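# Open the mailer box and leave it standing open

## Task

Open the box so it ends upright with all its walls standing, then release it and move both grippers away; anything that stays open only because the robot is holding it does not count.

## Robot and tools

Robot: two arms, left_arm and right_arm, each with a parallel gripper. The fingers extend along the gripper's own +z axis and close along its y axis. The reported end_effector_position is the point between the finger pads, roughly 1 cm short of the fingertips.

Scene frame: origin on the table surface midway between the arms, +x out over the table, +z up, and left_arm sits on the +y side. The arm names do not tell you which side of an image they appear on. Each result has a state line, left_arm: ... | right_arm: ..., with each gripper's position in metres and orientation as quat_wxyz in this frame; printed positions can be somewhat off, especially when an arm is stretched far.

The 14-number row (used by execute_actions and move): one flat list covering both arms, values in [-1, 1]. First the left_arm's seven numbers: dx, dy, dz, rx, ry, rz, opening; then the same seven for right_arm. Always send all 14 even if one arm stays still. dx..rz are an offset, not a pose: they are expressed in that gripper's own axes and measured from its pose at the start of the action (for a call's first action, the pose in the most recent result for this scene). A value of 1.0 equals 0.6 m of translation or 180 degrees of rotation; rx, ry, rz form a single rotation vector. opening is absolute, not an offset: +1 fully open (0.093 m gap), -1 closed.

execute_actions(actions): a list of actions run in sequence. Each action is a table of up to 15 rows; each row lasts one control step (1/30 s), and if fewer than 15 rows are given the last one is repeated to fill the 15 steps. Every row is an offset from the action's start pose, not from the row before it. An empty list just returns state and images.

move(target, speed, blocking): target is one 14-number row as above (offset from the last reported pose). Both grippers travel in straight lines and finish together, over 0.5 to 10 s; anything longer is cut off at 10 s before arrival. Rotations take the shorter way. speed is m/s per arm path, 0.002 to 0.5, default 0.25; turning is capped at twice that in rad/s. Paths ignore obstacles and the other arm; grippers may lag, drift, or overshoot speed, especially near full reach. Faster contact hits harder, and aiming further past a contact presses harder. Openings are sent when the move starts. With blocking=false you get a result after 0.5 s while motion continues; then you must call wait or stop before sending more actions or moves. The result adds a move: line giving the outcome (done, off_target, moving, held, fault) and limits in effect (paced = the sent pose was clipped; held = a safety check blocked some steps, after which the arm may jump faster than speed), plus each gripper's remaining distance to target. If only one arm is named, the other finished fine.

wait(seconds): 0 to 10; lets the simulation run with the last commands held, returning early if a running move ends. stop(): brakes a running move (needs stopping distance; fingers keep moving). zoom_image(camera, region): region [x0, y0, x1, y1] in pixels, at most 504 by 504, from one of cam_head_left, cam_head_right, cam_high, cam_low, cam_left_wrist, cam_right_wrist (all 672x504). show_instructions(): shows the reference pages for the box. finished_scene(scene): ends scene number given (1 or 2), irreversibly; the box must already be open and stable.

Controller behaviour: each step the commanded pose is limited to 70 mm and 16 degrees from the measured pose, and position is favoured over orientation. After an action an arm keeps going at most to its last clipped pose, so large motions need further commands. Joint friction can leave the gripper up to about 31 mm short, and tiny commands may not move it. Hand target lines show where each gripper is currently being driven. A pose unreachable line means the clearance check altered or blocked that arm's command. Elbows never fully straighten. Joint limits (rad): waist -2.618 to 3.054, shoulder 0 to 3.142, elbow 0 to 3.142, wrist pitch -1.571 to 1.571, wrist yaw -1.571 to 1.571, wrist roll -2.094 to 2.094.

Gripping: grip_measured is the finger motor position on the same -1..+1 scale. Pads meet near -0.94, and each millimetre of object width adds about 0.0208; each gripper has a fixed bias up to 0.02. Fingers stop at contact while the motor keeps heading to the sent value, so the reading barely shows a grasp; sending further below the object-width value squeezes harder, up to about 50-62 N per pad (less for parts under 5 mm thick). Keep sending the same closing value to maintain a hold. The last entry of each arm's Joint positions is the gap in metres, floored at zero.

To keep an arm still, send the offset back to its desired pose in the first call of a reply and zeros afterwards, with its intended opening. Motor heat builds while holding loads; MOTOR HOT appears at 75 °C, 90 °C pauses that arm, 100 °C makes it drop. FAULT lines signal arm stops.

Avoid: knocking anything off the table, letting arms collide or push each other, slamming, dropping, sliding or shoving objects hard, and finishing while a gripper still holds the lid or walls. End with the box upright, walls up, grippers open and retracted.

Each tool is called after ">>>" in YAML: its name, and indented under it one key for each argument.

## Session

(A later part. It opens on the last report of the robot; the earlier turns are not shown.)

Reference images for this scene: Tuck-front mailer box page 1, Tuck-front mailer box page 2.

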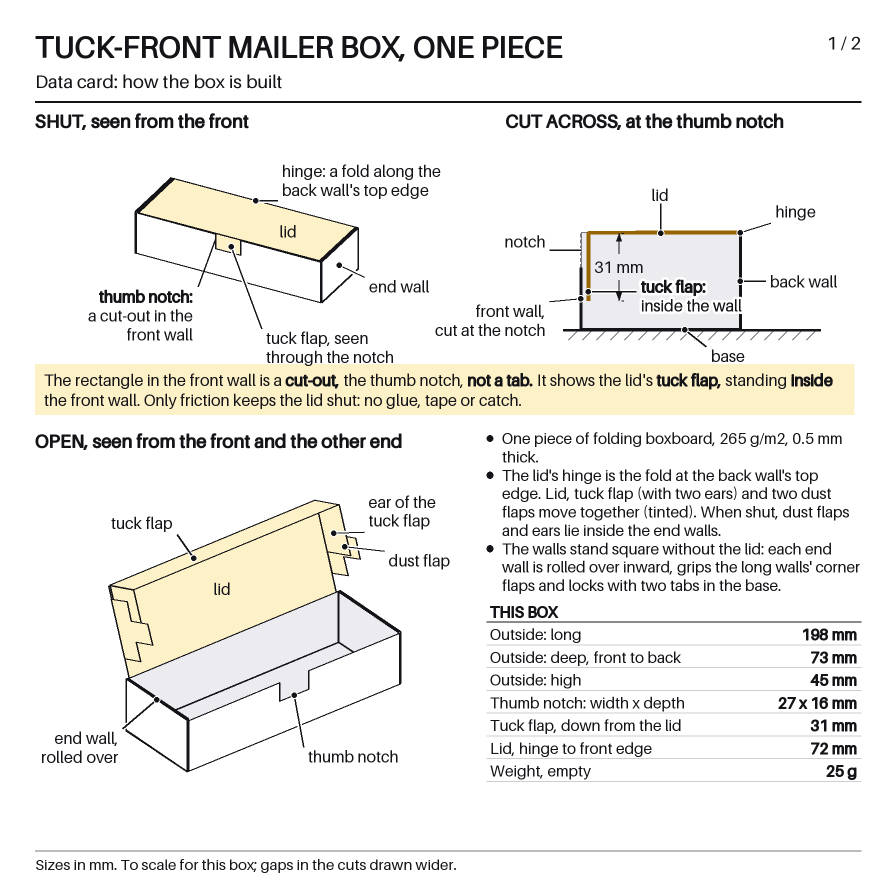

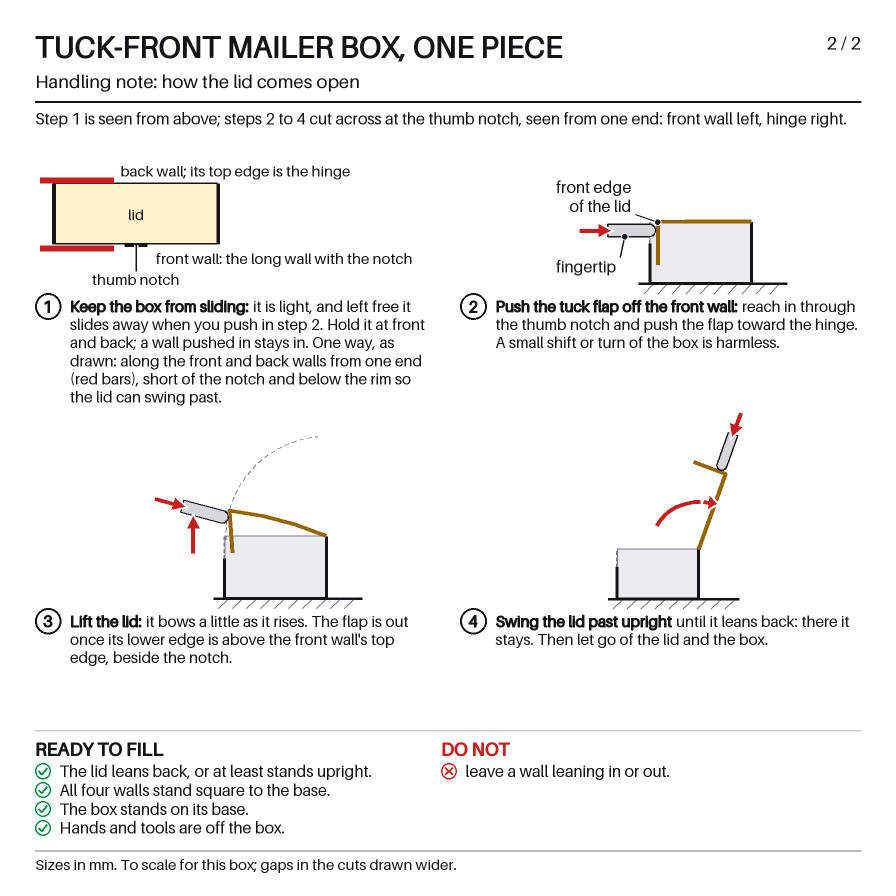

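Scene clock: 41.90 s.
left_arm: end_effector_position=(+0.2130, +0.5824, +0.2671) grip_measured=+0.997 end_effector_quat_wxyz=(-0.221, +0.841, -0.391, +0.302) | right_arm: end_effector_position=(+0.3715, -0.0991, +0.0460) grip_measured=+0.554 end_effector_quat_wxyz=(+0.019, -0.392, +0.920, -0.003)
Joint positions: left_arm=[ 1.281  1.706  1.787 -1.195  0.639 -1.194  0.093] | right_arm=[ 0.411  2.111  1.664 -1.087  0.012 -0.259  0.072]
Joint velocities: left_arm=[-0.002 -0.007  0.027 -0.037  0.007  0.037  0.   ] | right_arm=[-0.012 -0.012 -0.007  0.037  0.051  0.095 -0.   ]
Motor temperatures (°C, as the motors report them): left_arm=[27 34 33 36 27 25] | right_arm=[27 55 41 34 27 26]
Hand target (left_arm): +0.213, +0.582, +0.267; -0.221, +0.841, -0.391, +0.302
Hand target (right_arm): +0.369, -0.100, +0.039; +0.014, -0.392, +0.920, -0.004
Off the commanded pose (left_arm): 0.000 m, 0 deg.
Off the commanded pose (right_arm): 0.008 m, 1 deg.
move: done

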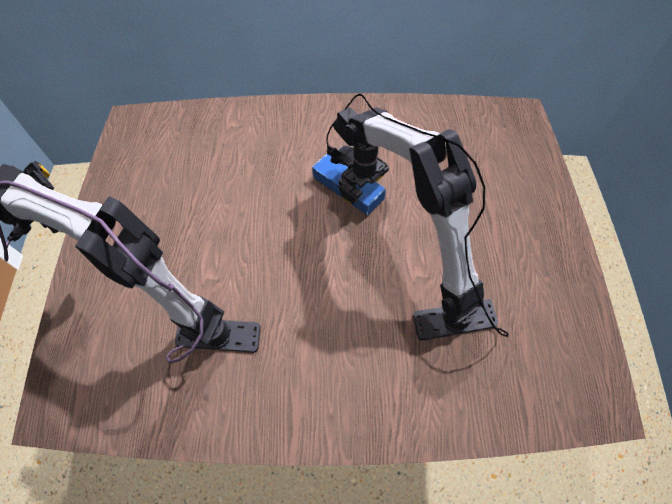

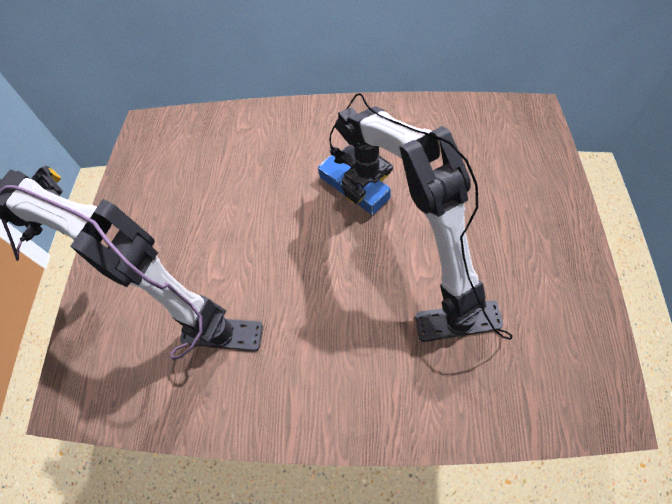

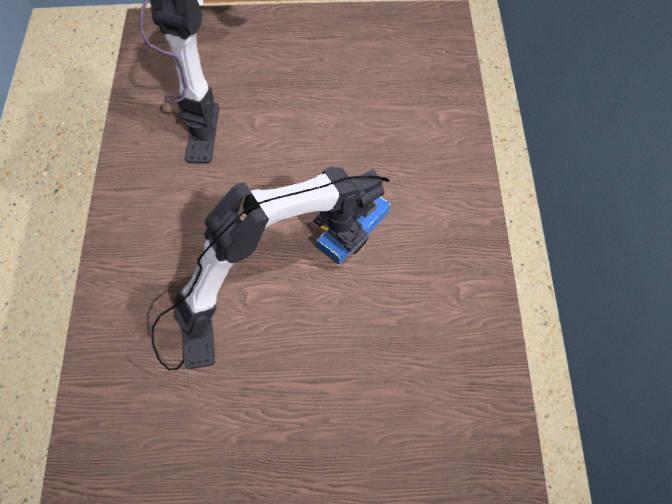

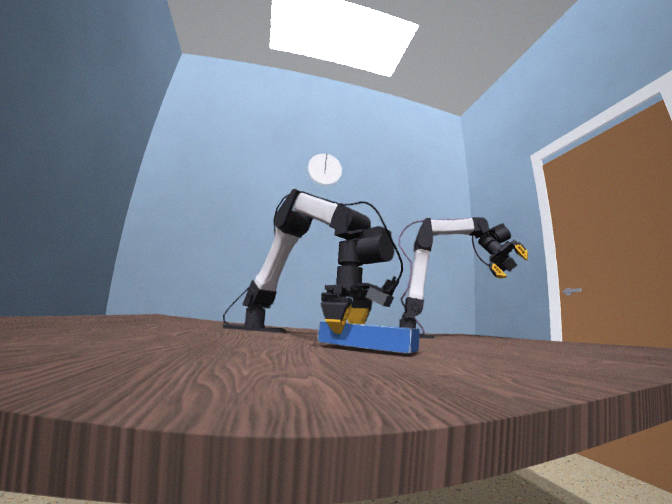

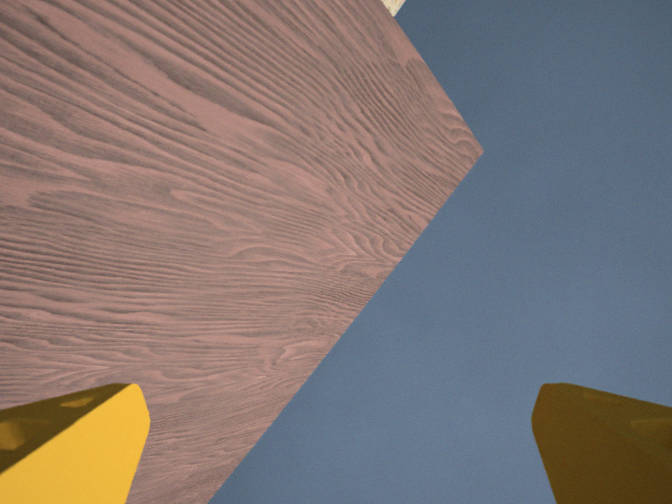

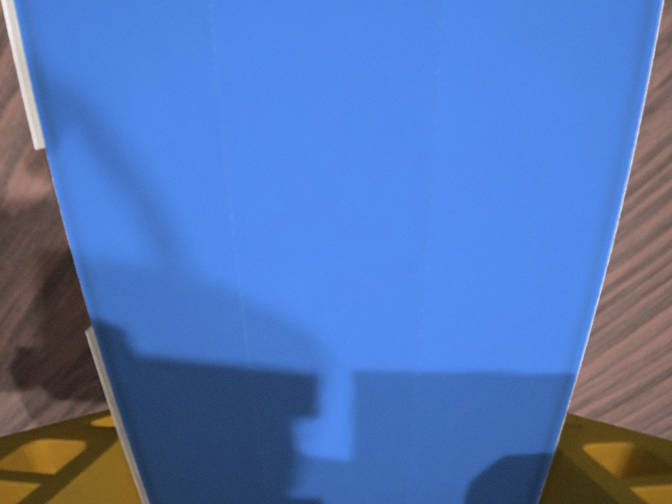

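>>> move:
  target: [0,0,0,0,0,0,1,0,0,0.02,0,0,0,0.55]
  speed: 0.03

>>> execute_actions:
  actions:
    - [[0,0,0,0,0,0,1,0,0,0,0,0,0,1]]

>>> move:
  target: [0,0,0,0,0,0,1,0,0,-0.1,0,0,0,1]
  speed: 0.1

>>> move:
  target: [0,0,0,0,0,0,1,0.15,0,0,0,-0.36,0,1]

Scene clock: 45.47 s.
left_arm: end_effector_position=(+0.2130, +0.5824, +0.2671) grip_measured=+0.997 end_effector_quat_wxyz=(-0.221, +0.841, -0.391, +0.302) | right_arm: end_effector_position=(+0.3767, -0.0959, +0.0463) grip_measured=+0.554 end_effector_quat_wxyz=(+0.032, -0.392, +0.919, -0.001)
Joint positions: left_arm=[ 1.281  1.706  1.787 -1.195  0.639 -1.194  0.093] | right_arm=[ 0.411  2.111  1.664 -1.062  0.012 -0.259  0.072]
Joint velocities: left_arm=[-0.017  0.012  0.002  0.051  0.081  0.051 -0.001] | right_arm=[-0.002 -0.002 -0.002  0.022 -0.066 -0.007  0.001]
Motor temperatures (°C, as the motors report them): left_arm=[27 34 33 36 27 25] | right_arm=[27 55 41 34 27 26]
Hand target (left_arm): +0.213, +0.582, +0.267; -0.221, +0.841, -0.391, +0.302
Hand target (right_arm): +0.372, -0.099, +0.034; +0.019, -0.392, +0.920, -0.003
Off the commanded pose (left_arm): 0.000 m, 0 deg.
Off the commanded pose (right_arm): 0.014 m, 1 deg.
move: off_target (right_arm)

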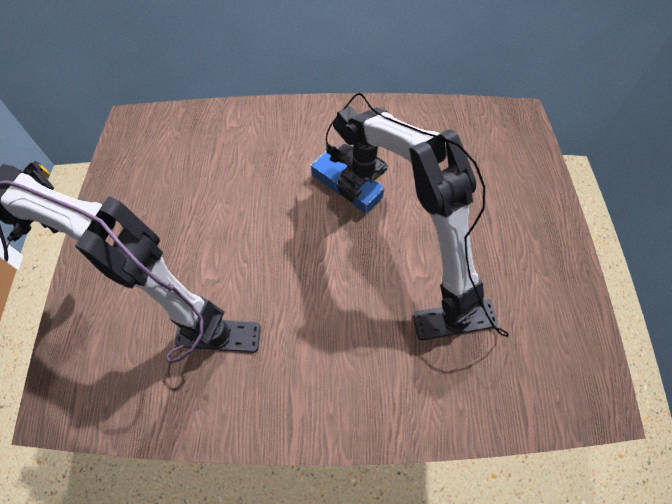

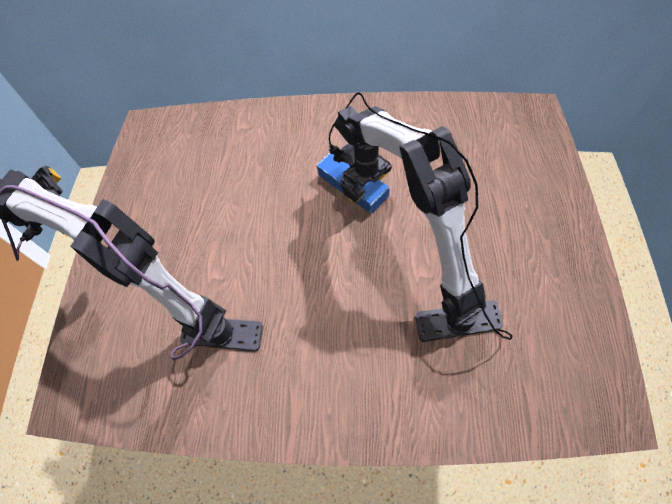

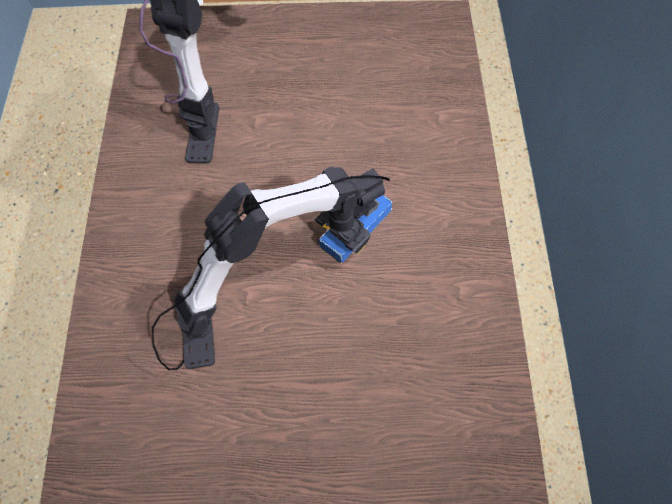

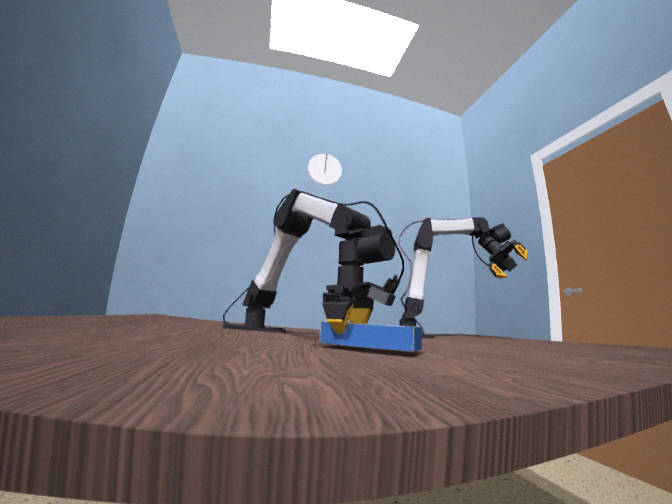

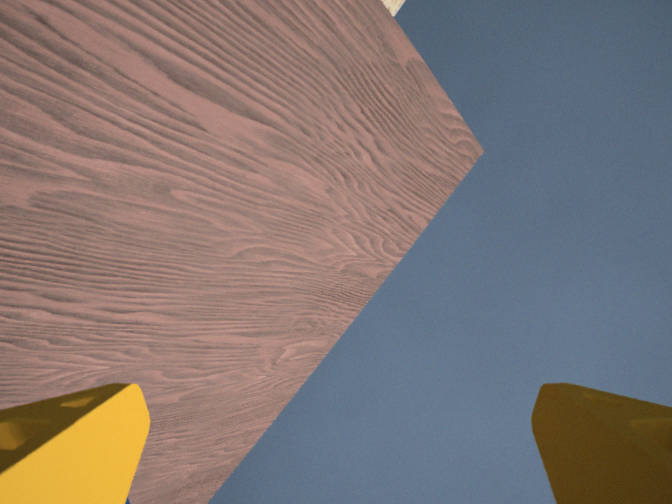

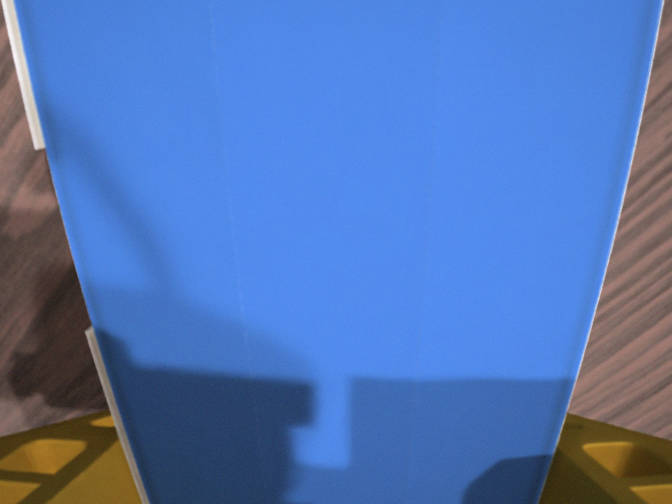

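Scene clock: 45.97 s.
left_arm: end_effector_position=(+0.2130, +0.5824, +0.2671) grip_measured=+0.997 end_effector_quat_wxyz=(-0.221, +0.841, -0.391, +0.302) | right_arm: end_effector_position=(+0.3767, -0.0959, +0.0463) grip_measured=+0.992 end_effector_quat_wxyz=(+0.032, -0.392, +0.919, -0.001)
Joint positions: left_arm=[ 1.281  1.706  1.787 -1.195  0.639 -1.194  0.093] | right_arm=[ 0.411  2.111  1.664 -1.062  0.012 -0.259  0.093]
Joint velocities: left_arm=[-0.007 -0.012 -0.022 -0.007  0.007 -0.051 -0.   ] | right_arm=[ 0.007 -0.012 -0.007 -0.066  0.007  0.007 -0.   ]
Motor temperatures (°C, as the motors report them): left_arm=[27 34 33 36 27 25] | right_arm=[27 55 41 34 27 26]
Hand target (left_arm): +0.213, +0.582, +0.267; -0.221, +0.841, -0.391, +0.302
Hand target (right_arm): +0.377, -0.096, +0.046; +0.032, -0.392, +0.919, -0.001
Off the commanded pose (left_arm): 0.000 m, 0 deg.
Off the commanded pose (right_arm): 0.000 m, 0 deg.

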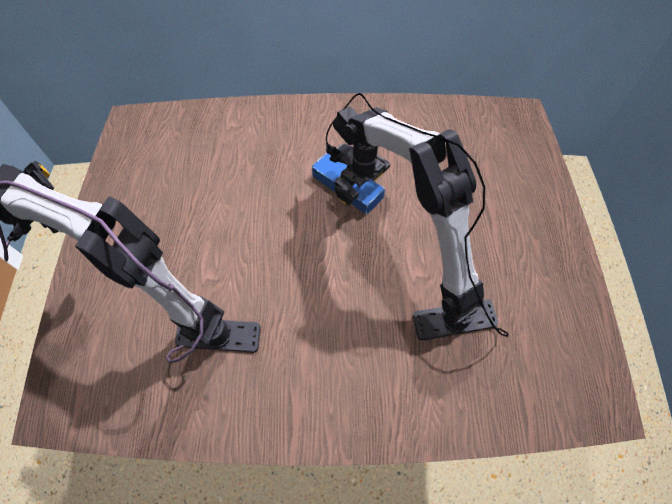

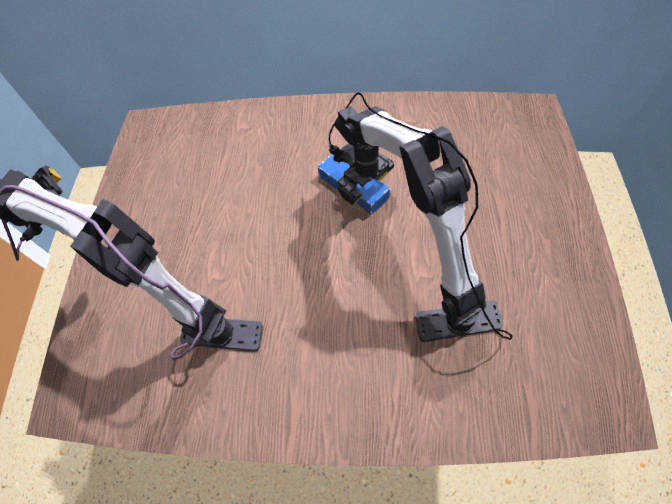

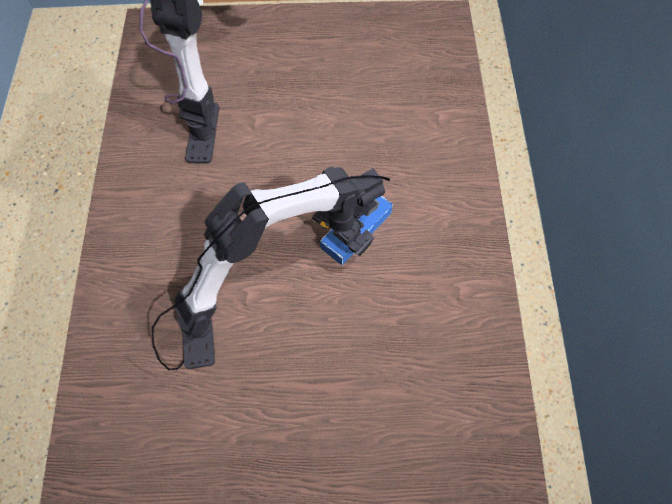

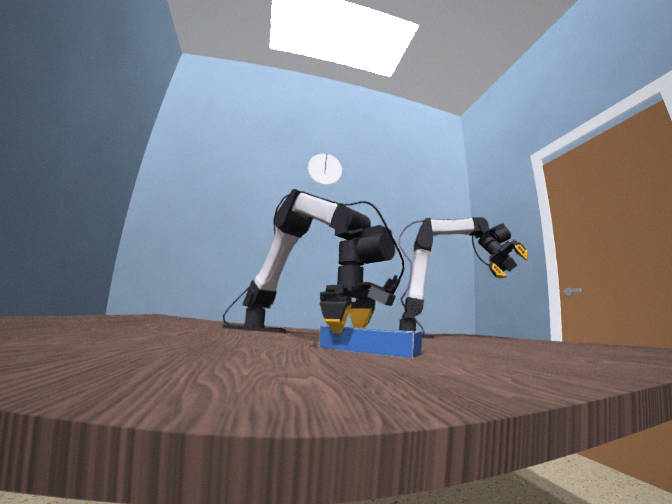

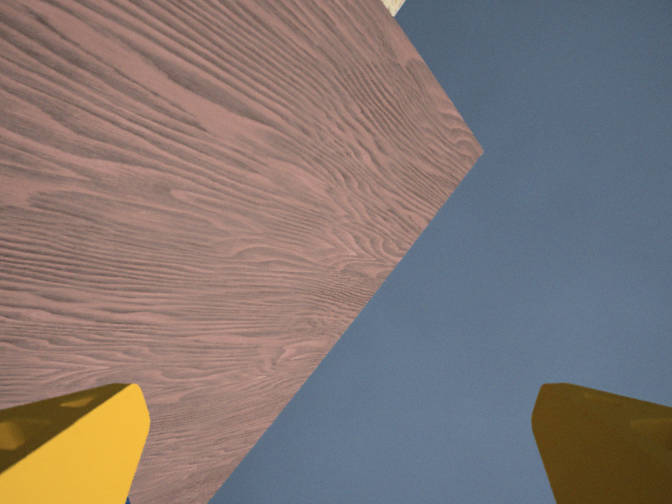

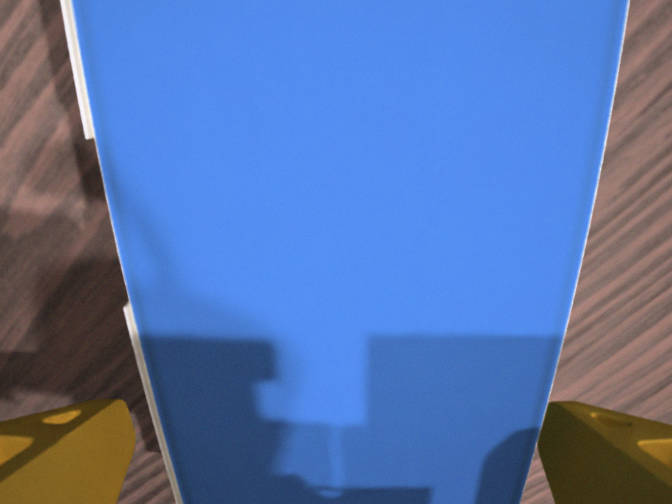

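Scene clock: 47.17 s.
left_arm: end_effector_position=(+0.2130, +0.5824, +0.2671) grip_measured=+0.997 end_effector_quat_wxyz=(-0.221, +0.841, -0.391, +0.302) | right_arm: end_effector_position=(+0.3709, -0.0994, +0.0962) grip_measured=+0.992 end_effector_quat_wxyz=(+0.020, -0.392, +0.920, -0.003)
Joint positions: left_arm=[ 1.281  1.706  1.787 -1.195  0.639 -1.194  0.093] | right_arm=[ 0.411  2.083  1.822 -1.271  0.012 -0.259  0.093]
Joint velocities: left_arm=[-0.007 -0.012  0.002  0.022 -0.066  0.022  0.001] | right_arm=[-0.017 -0.007 -0.002  0.022  0.022  0.022  0.001]
Motor temperatures (°C, as the motors report them): left_arm=[27 34 33 36 27 25] | right_arm=[27 56 41 33 27 26]
Hand target (left_arm): +0.213, +0.582, +0.267; -0.221, +0.841, -0.391, +0.302
Hand target (right_arm): +0.374, -0.097, +0.106; +0.032, -0.392, +0.919, -0.001
Off the commanded pose (left_arm): 0.000 m, 0 deg.
Off the commanded pose (right_arm): 0.010 m, 1 deg.
move: done

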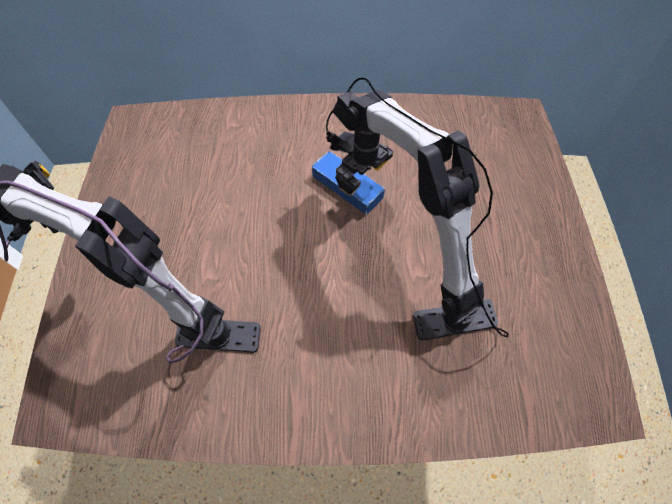

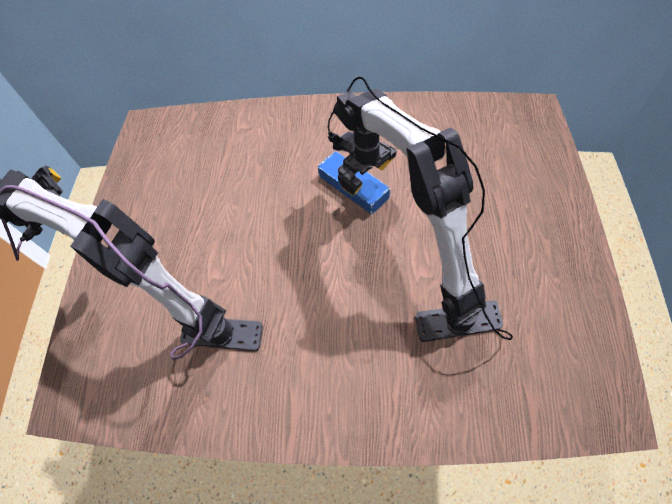

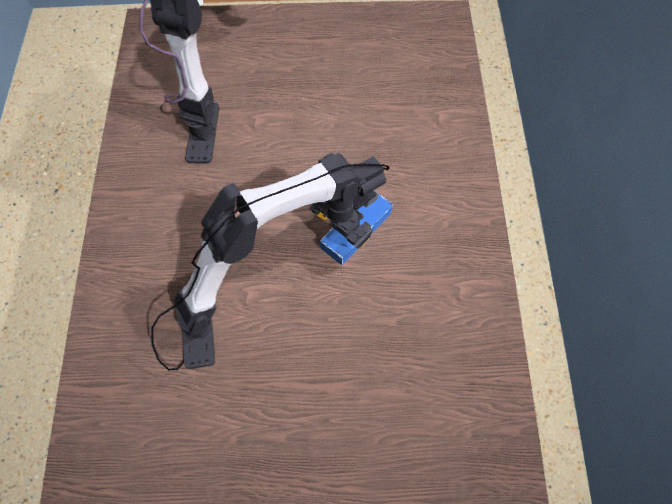

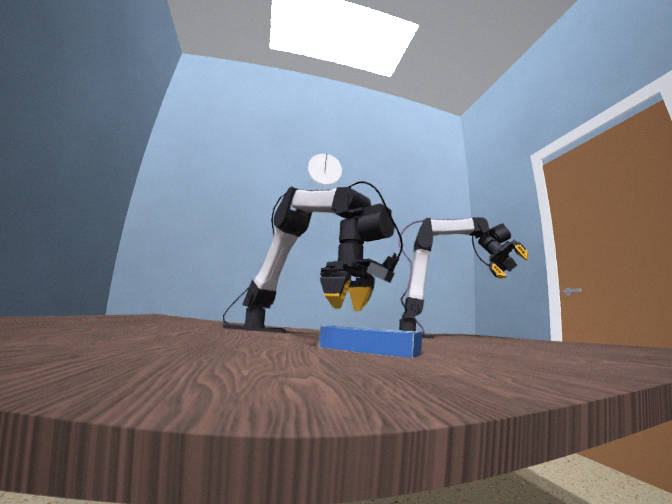

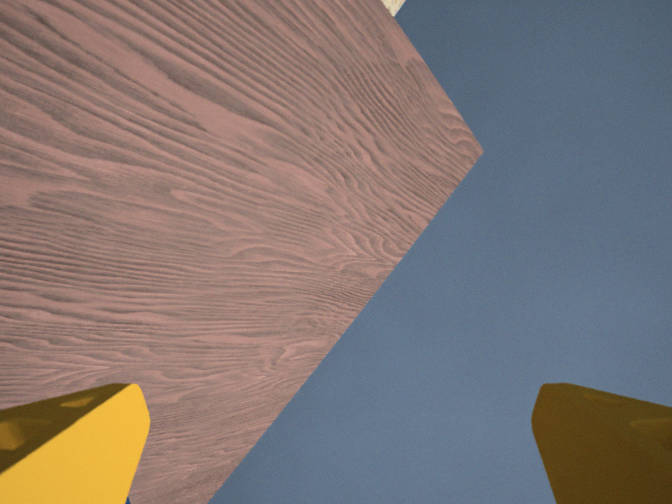

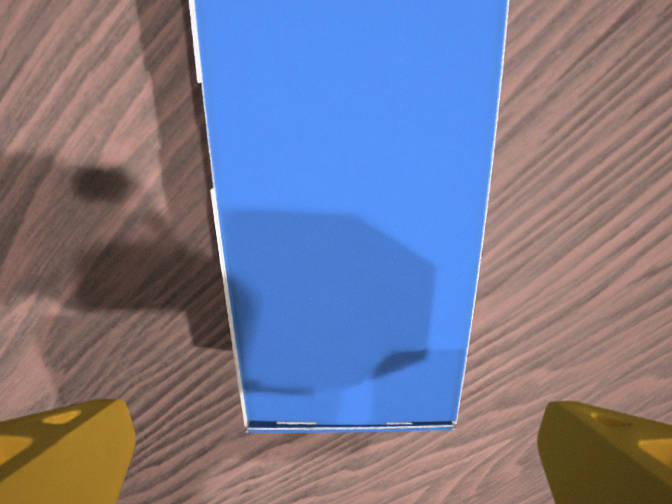

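Scene clock: 50.23 s.
left_arm: end_effector_position=(+0.2130, +0.5824, +0.2671) grip_measured=+0.997 end_effector_quat_wxyz=(-0.221, +0.841, -0.391, +0.302) | right_arm: end_effector_position=(+0.3118, -0.1632, +0.1020) grip_measured=+0.992 end_effector_quat_wxyz=(+0.512, -0.337, +0.762, +0.209)
Joint positions: left_arm=[ 1.281  1.706  1.787 -1.195  0.639 -1.194  0.093] | right_arm=[ 0.061  1.212  0.288  0.45  -0.553 -0.293  0.093]
Joint velocities: left_arm=[ 0.012 -0.002 -0.012  0.037 -0.022  0.022  0.   ] | right_arm=[-0.017 -0.017 -0.002  0.037 -0.037 -0.022  0.001]
Motor temperatures (°C, as the motors report them): left_arm=[27 34 33 36 27 25] | right_arm=[27 55 41 34 27 26]
Hand target (left_arm): +0.213, +0.582, +0.267; -0.221, +0.841, -0.391, +0.302
Hand target (right_arm): +0.308, -0.166, +0.094; +0.506, -0.330, +0.768, +0.213
Off the commanded pose (left_arm): 0.000 m, 0 deg.
Off the commanded pose (right_arm): 0.010 m, 1 deg.
move: done

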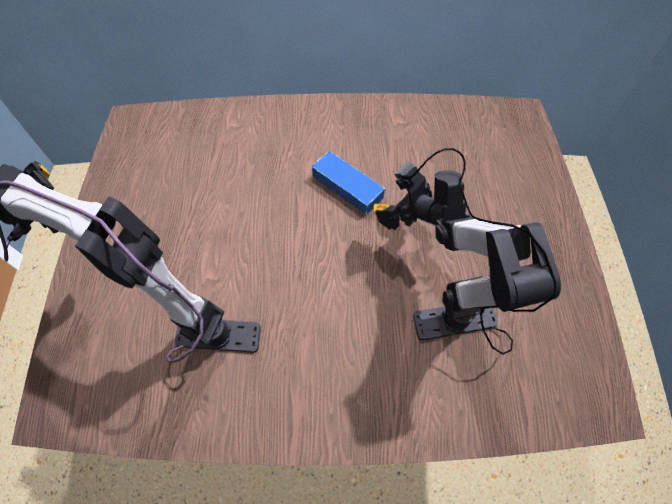

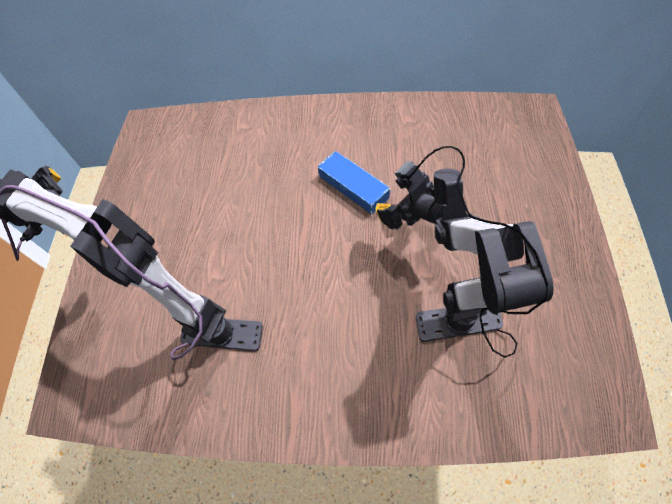

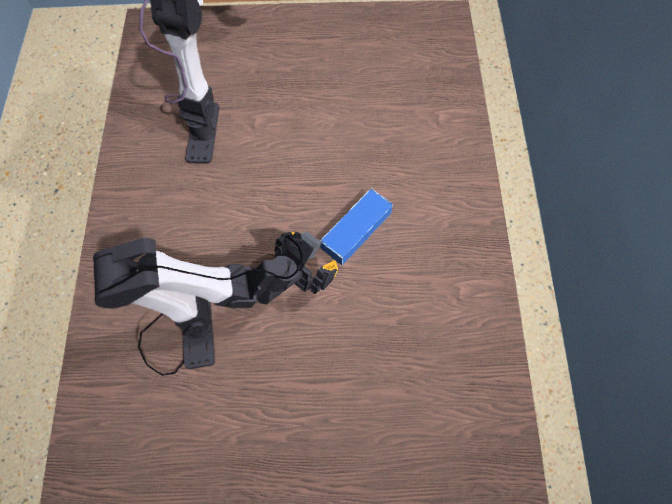

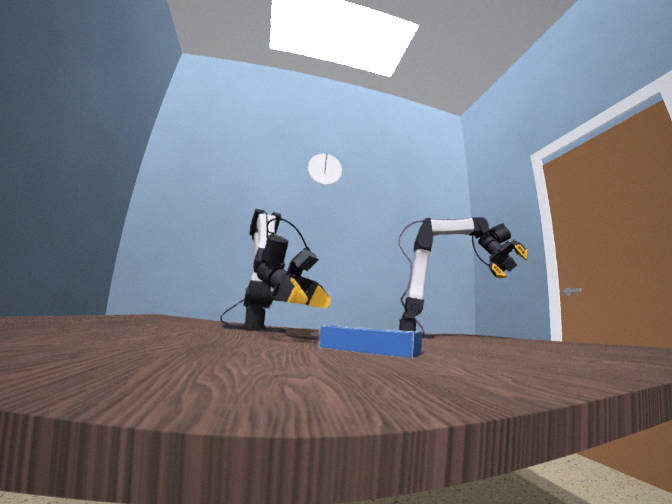

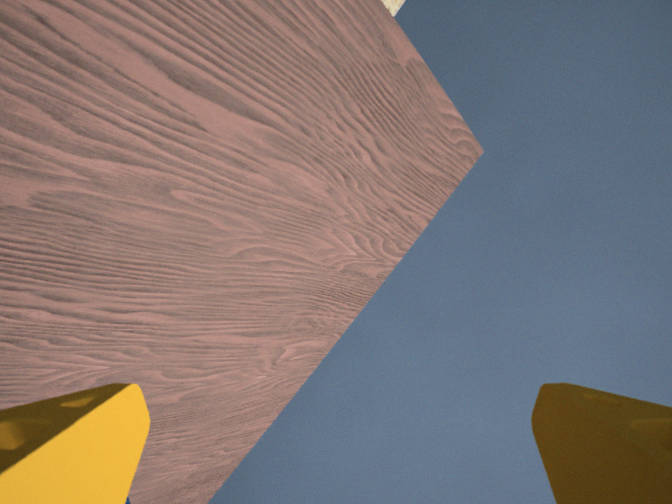

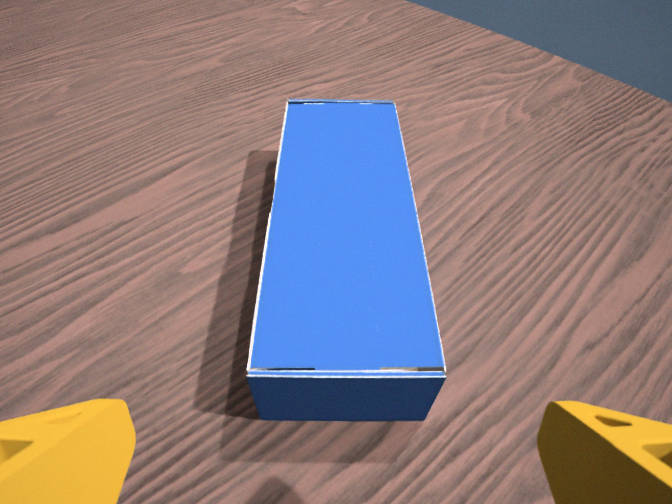

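>>> move:
  target: [0.69,0.48,0.21,0,0.442,0.412,0.98,0.105,-0.007,0.045,0,0,0,1]

Scene clock: 61.63 s.
left_arm: end_effector_position=(+0.3464, +0.1038, +0.1317) grip_measured=+0.982 end_effector_quat_wxyz=(+0.054, -0.105, +0.833, -0.540) | right_arm: end_effector_position=(+0.3222, -0.1640, +0.0414) grip_measured=+0.992 end_effector_quat_wxyz=(+0.517, -0.337, +0.758, +0.209)
Joint positions: left_arm=[ 0.058  1.733  1.057 -0.449  1.099 -0.518  0.092] | right_arm=[ 0.045  1.677  0.205  1.007 -0.57  -0.298  0.093]
Joint velocities: left_arm=[-0.002 -0.002  0.002  0.051 -0.051 -0.022  0.001] | right_arm=[-0.012  0.012  0.002  0.022 -0.051 -0.037  0.   ]
Motor temperatures (°C, as the motors report them): left_arm=[27 34 34 36 27 25] | right_arm=[27 52 40 37 27 26]
Hand target (left_arm): +0.353, +0.101, +0.133; +0.058, -0.094, +0.832, -0.543
Hand target (right_arm): +0.316, -0.167, +0.035; +0.512, -0.337, +0.762, +0.209
Off the commanded pose (left_arm): 0.016 m, 2 deg.
Off the commanded pose (right_arm): 0.010 m, 1 deg.
move: off_target (left_arm)

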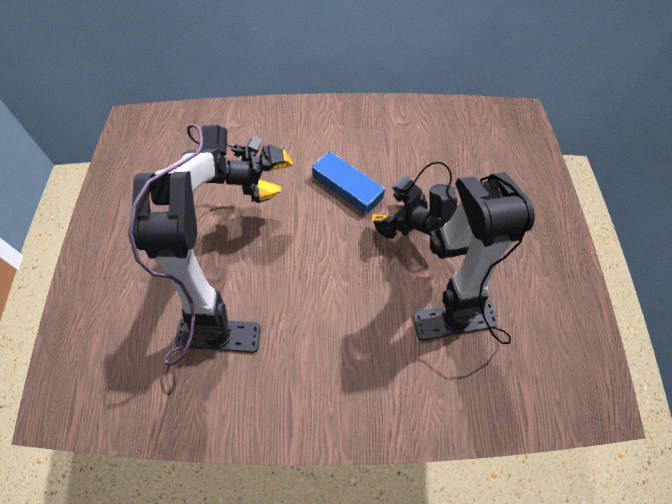

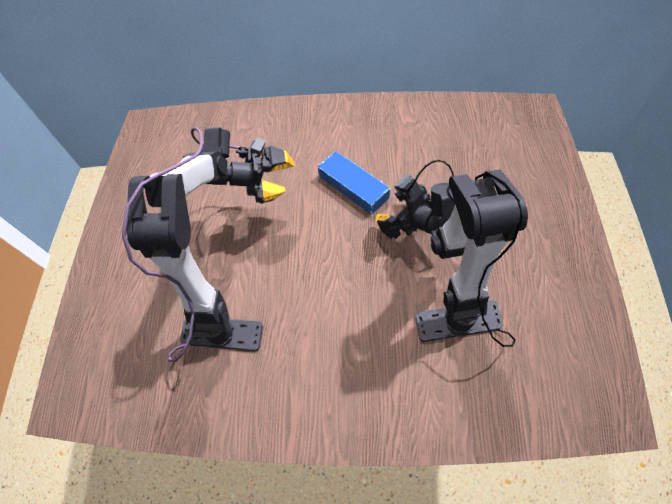

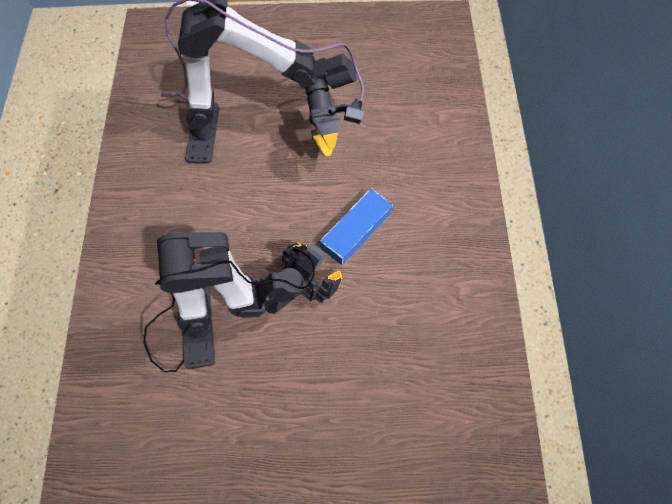

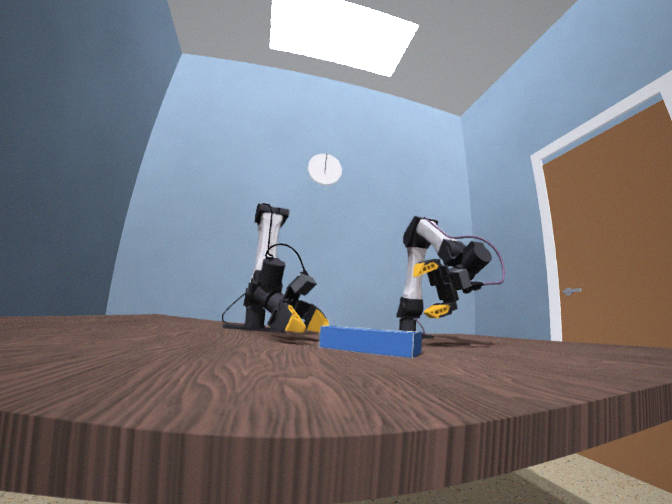

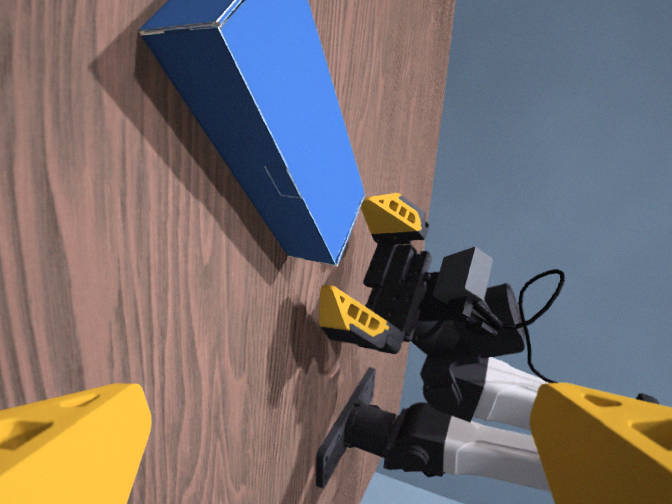

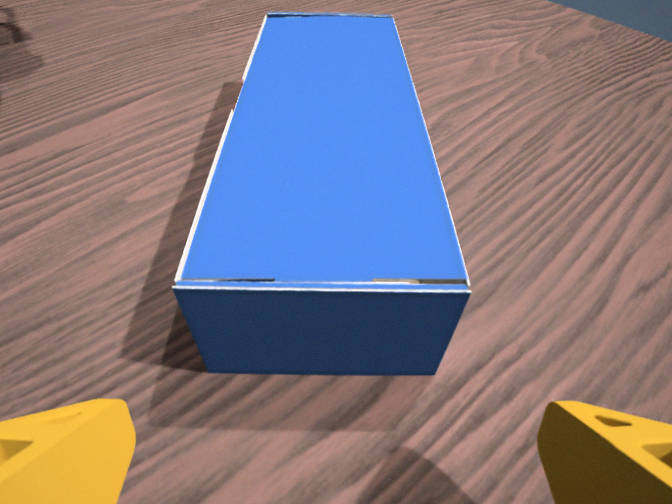

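>>> move:
  target: [0,0,0,0,0,0,0.98,-0.005,0.014,0.09,0,0,0,1]
  speed: 0.06

Scene clock: 64.97 s.
left_arm: end_effector_position=(+0.3464, +0.1038, +0.1317) grip_measured=+0.982 end_effector_quat_wxyz=(+0.055, -0.104, +0.833, -0.540) | right_arm: end_effector_position=(+0.3427, -0.1266, +0.0182) grip_measured=+0.992 end_effector_quat_wxyz=(+0.506, -0.338, +0.765, +0.209)
Joint positions: left_arm=[ 0.058  1.733  1.057 -0.449  1.099 -0.516  0.092] | right_arm=[ 0.191  1.896  0.319  1.119 -0.438 -0.23   0.093]
Joint velocities: left_arm=[ 0.012 -0.002 -0.007 -0.022 -0.007  0.037 -0.001] | right_arm=[-0.002  0.007  0.007  0.007 -0.037 -0.022 -0.001]
Motor temperatures (°C, as the motors report them): left_arm=[27 34 34 35 27 25] | right_arm=[27 51 40 38 27 26]
Hand target (left_arm): +0.346, +0.104, +0.132; +0.054, -0.104, +0.833, -0.540
Hand target (right_arm): +0.351, -0.121, +0.024; +0.517, -0.337, +0.758, +0.210
Off the commanded pose (left_arm): 0.000 m, 0 deg.
Off the commanded pose (right_arm): 0.012 m, 2 deg.
move: off_target (right_arm)

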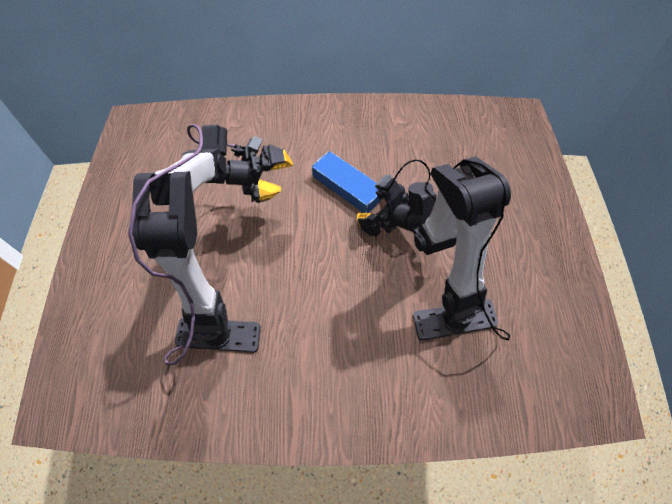

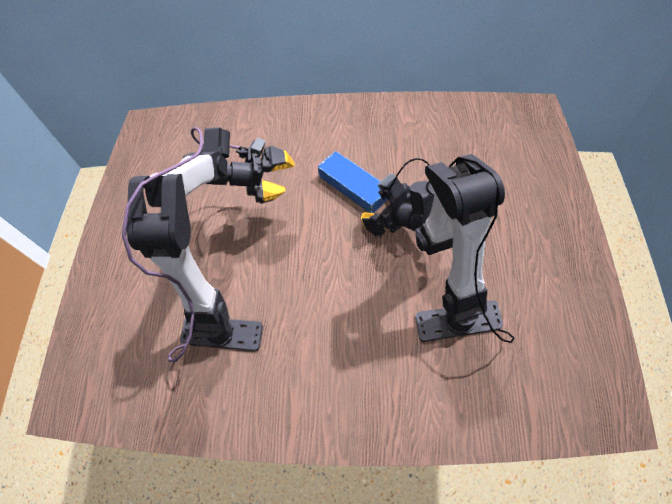

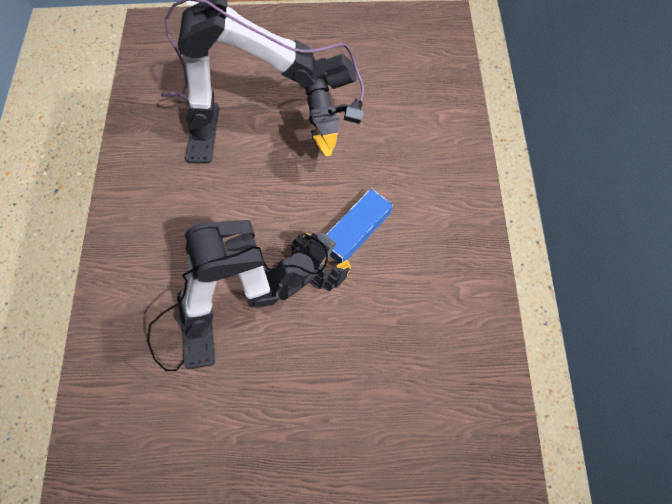

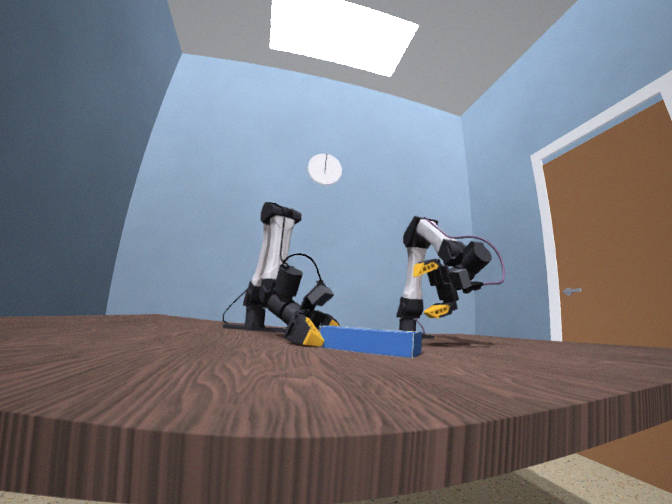

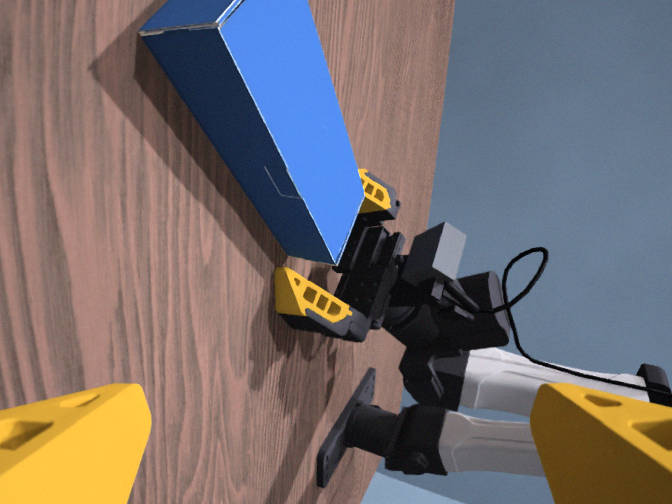

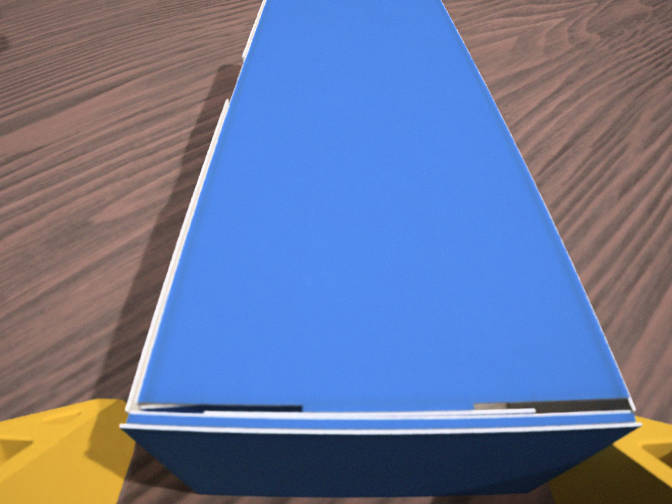

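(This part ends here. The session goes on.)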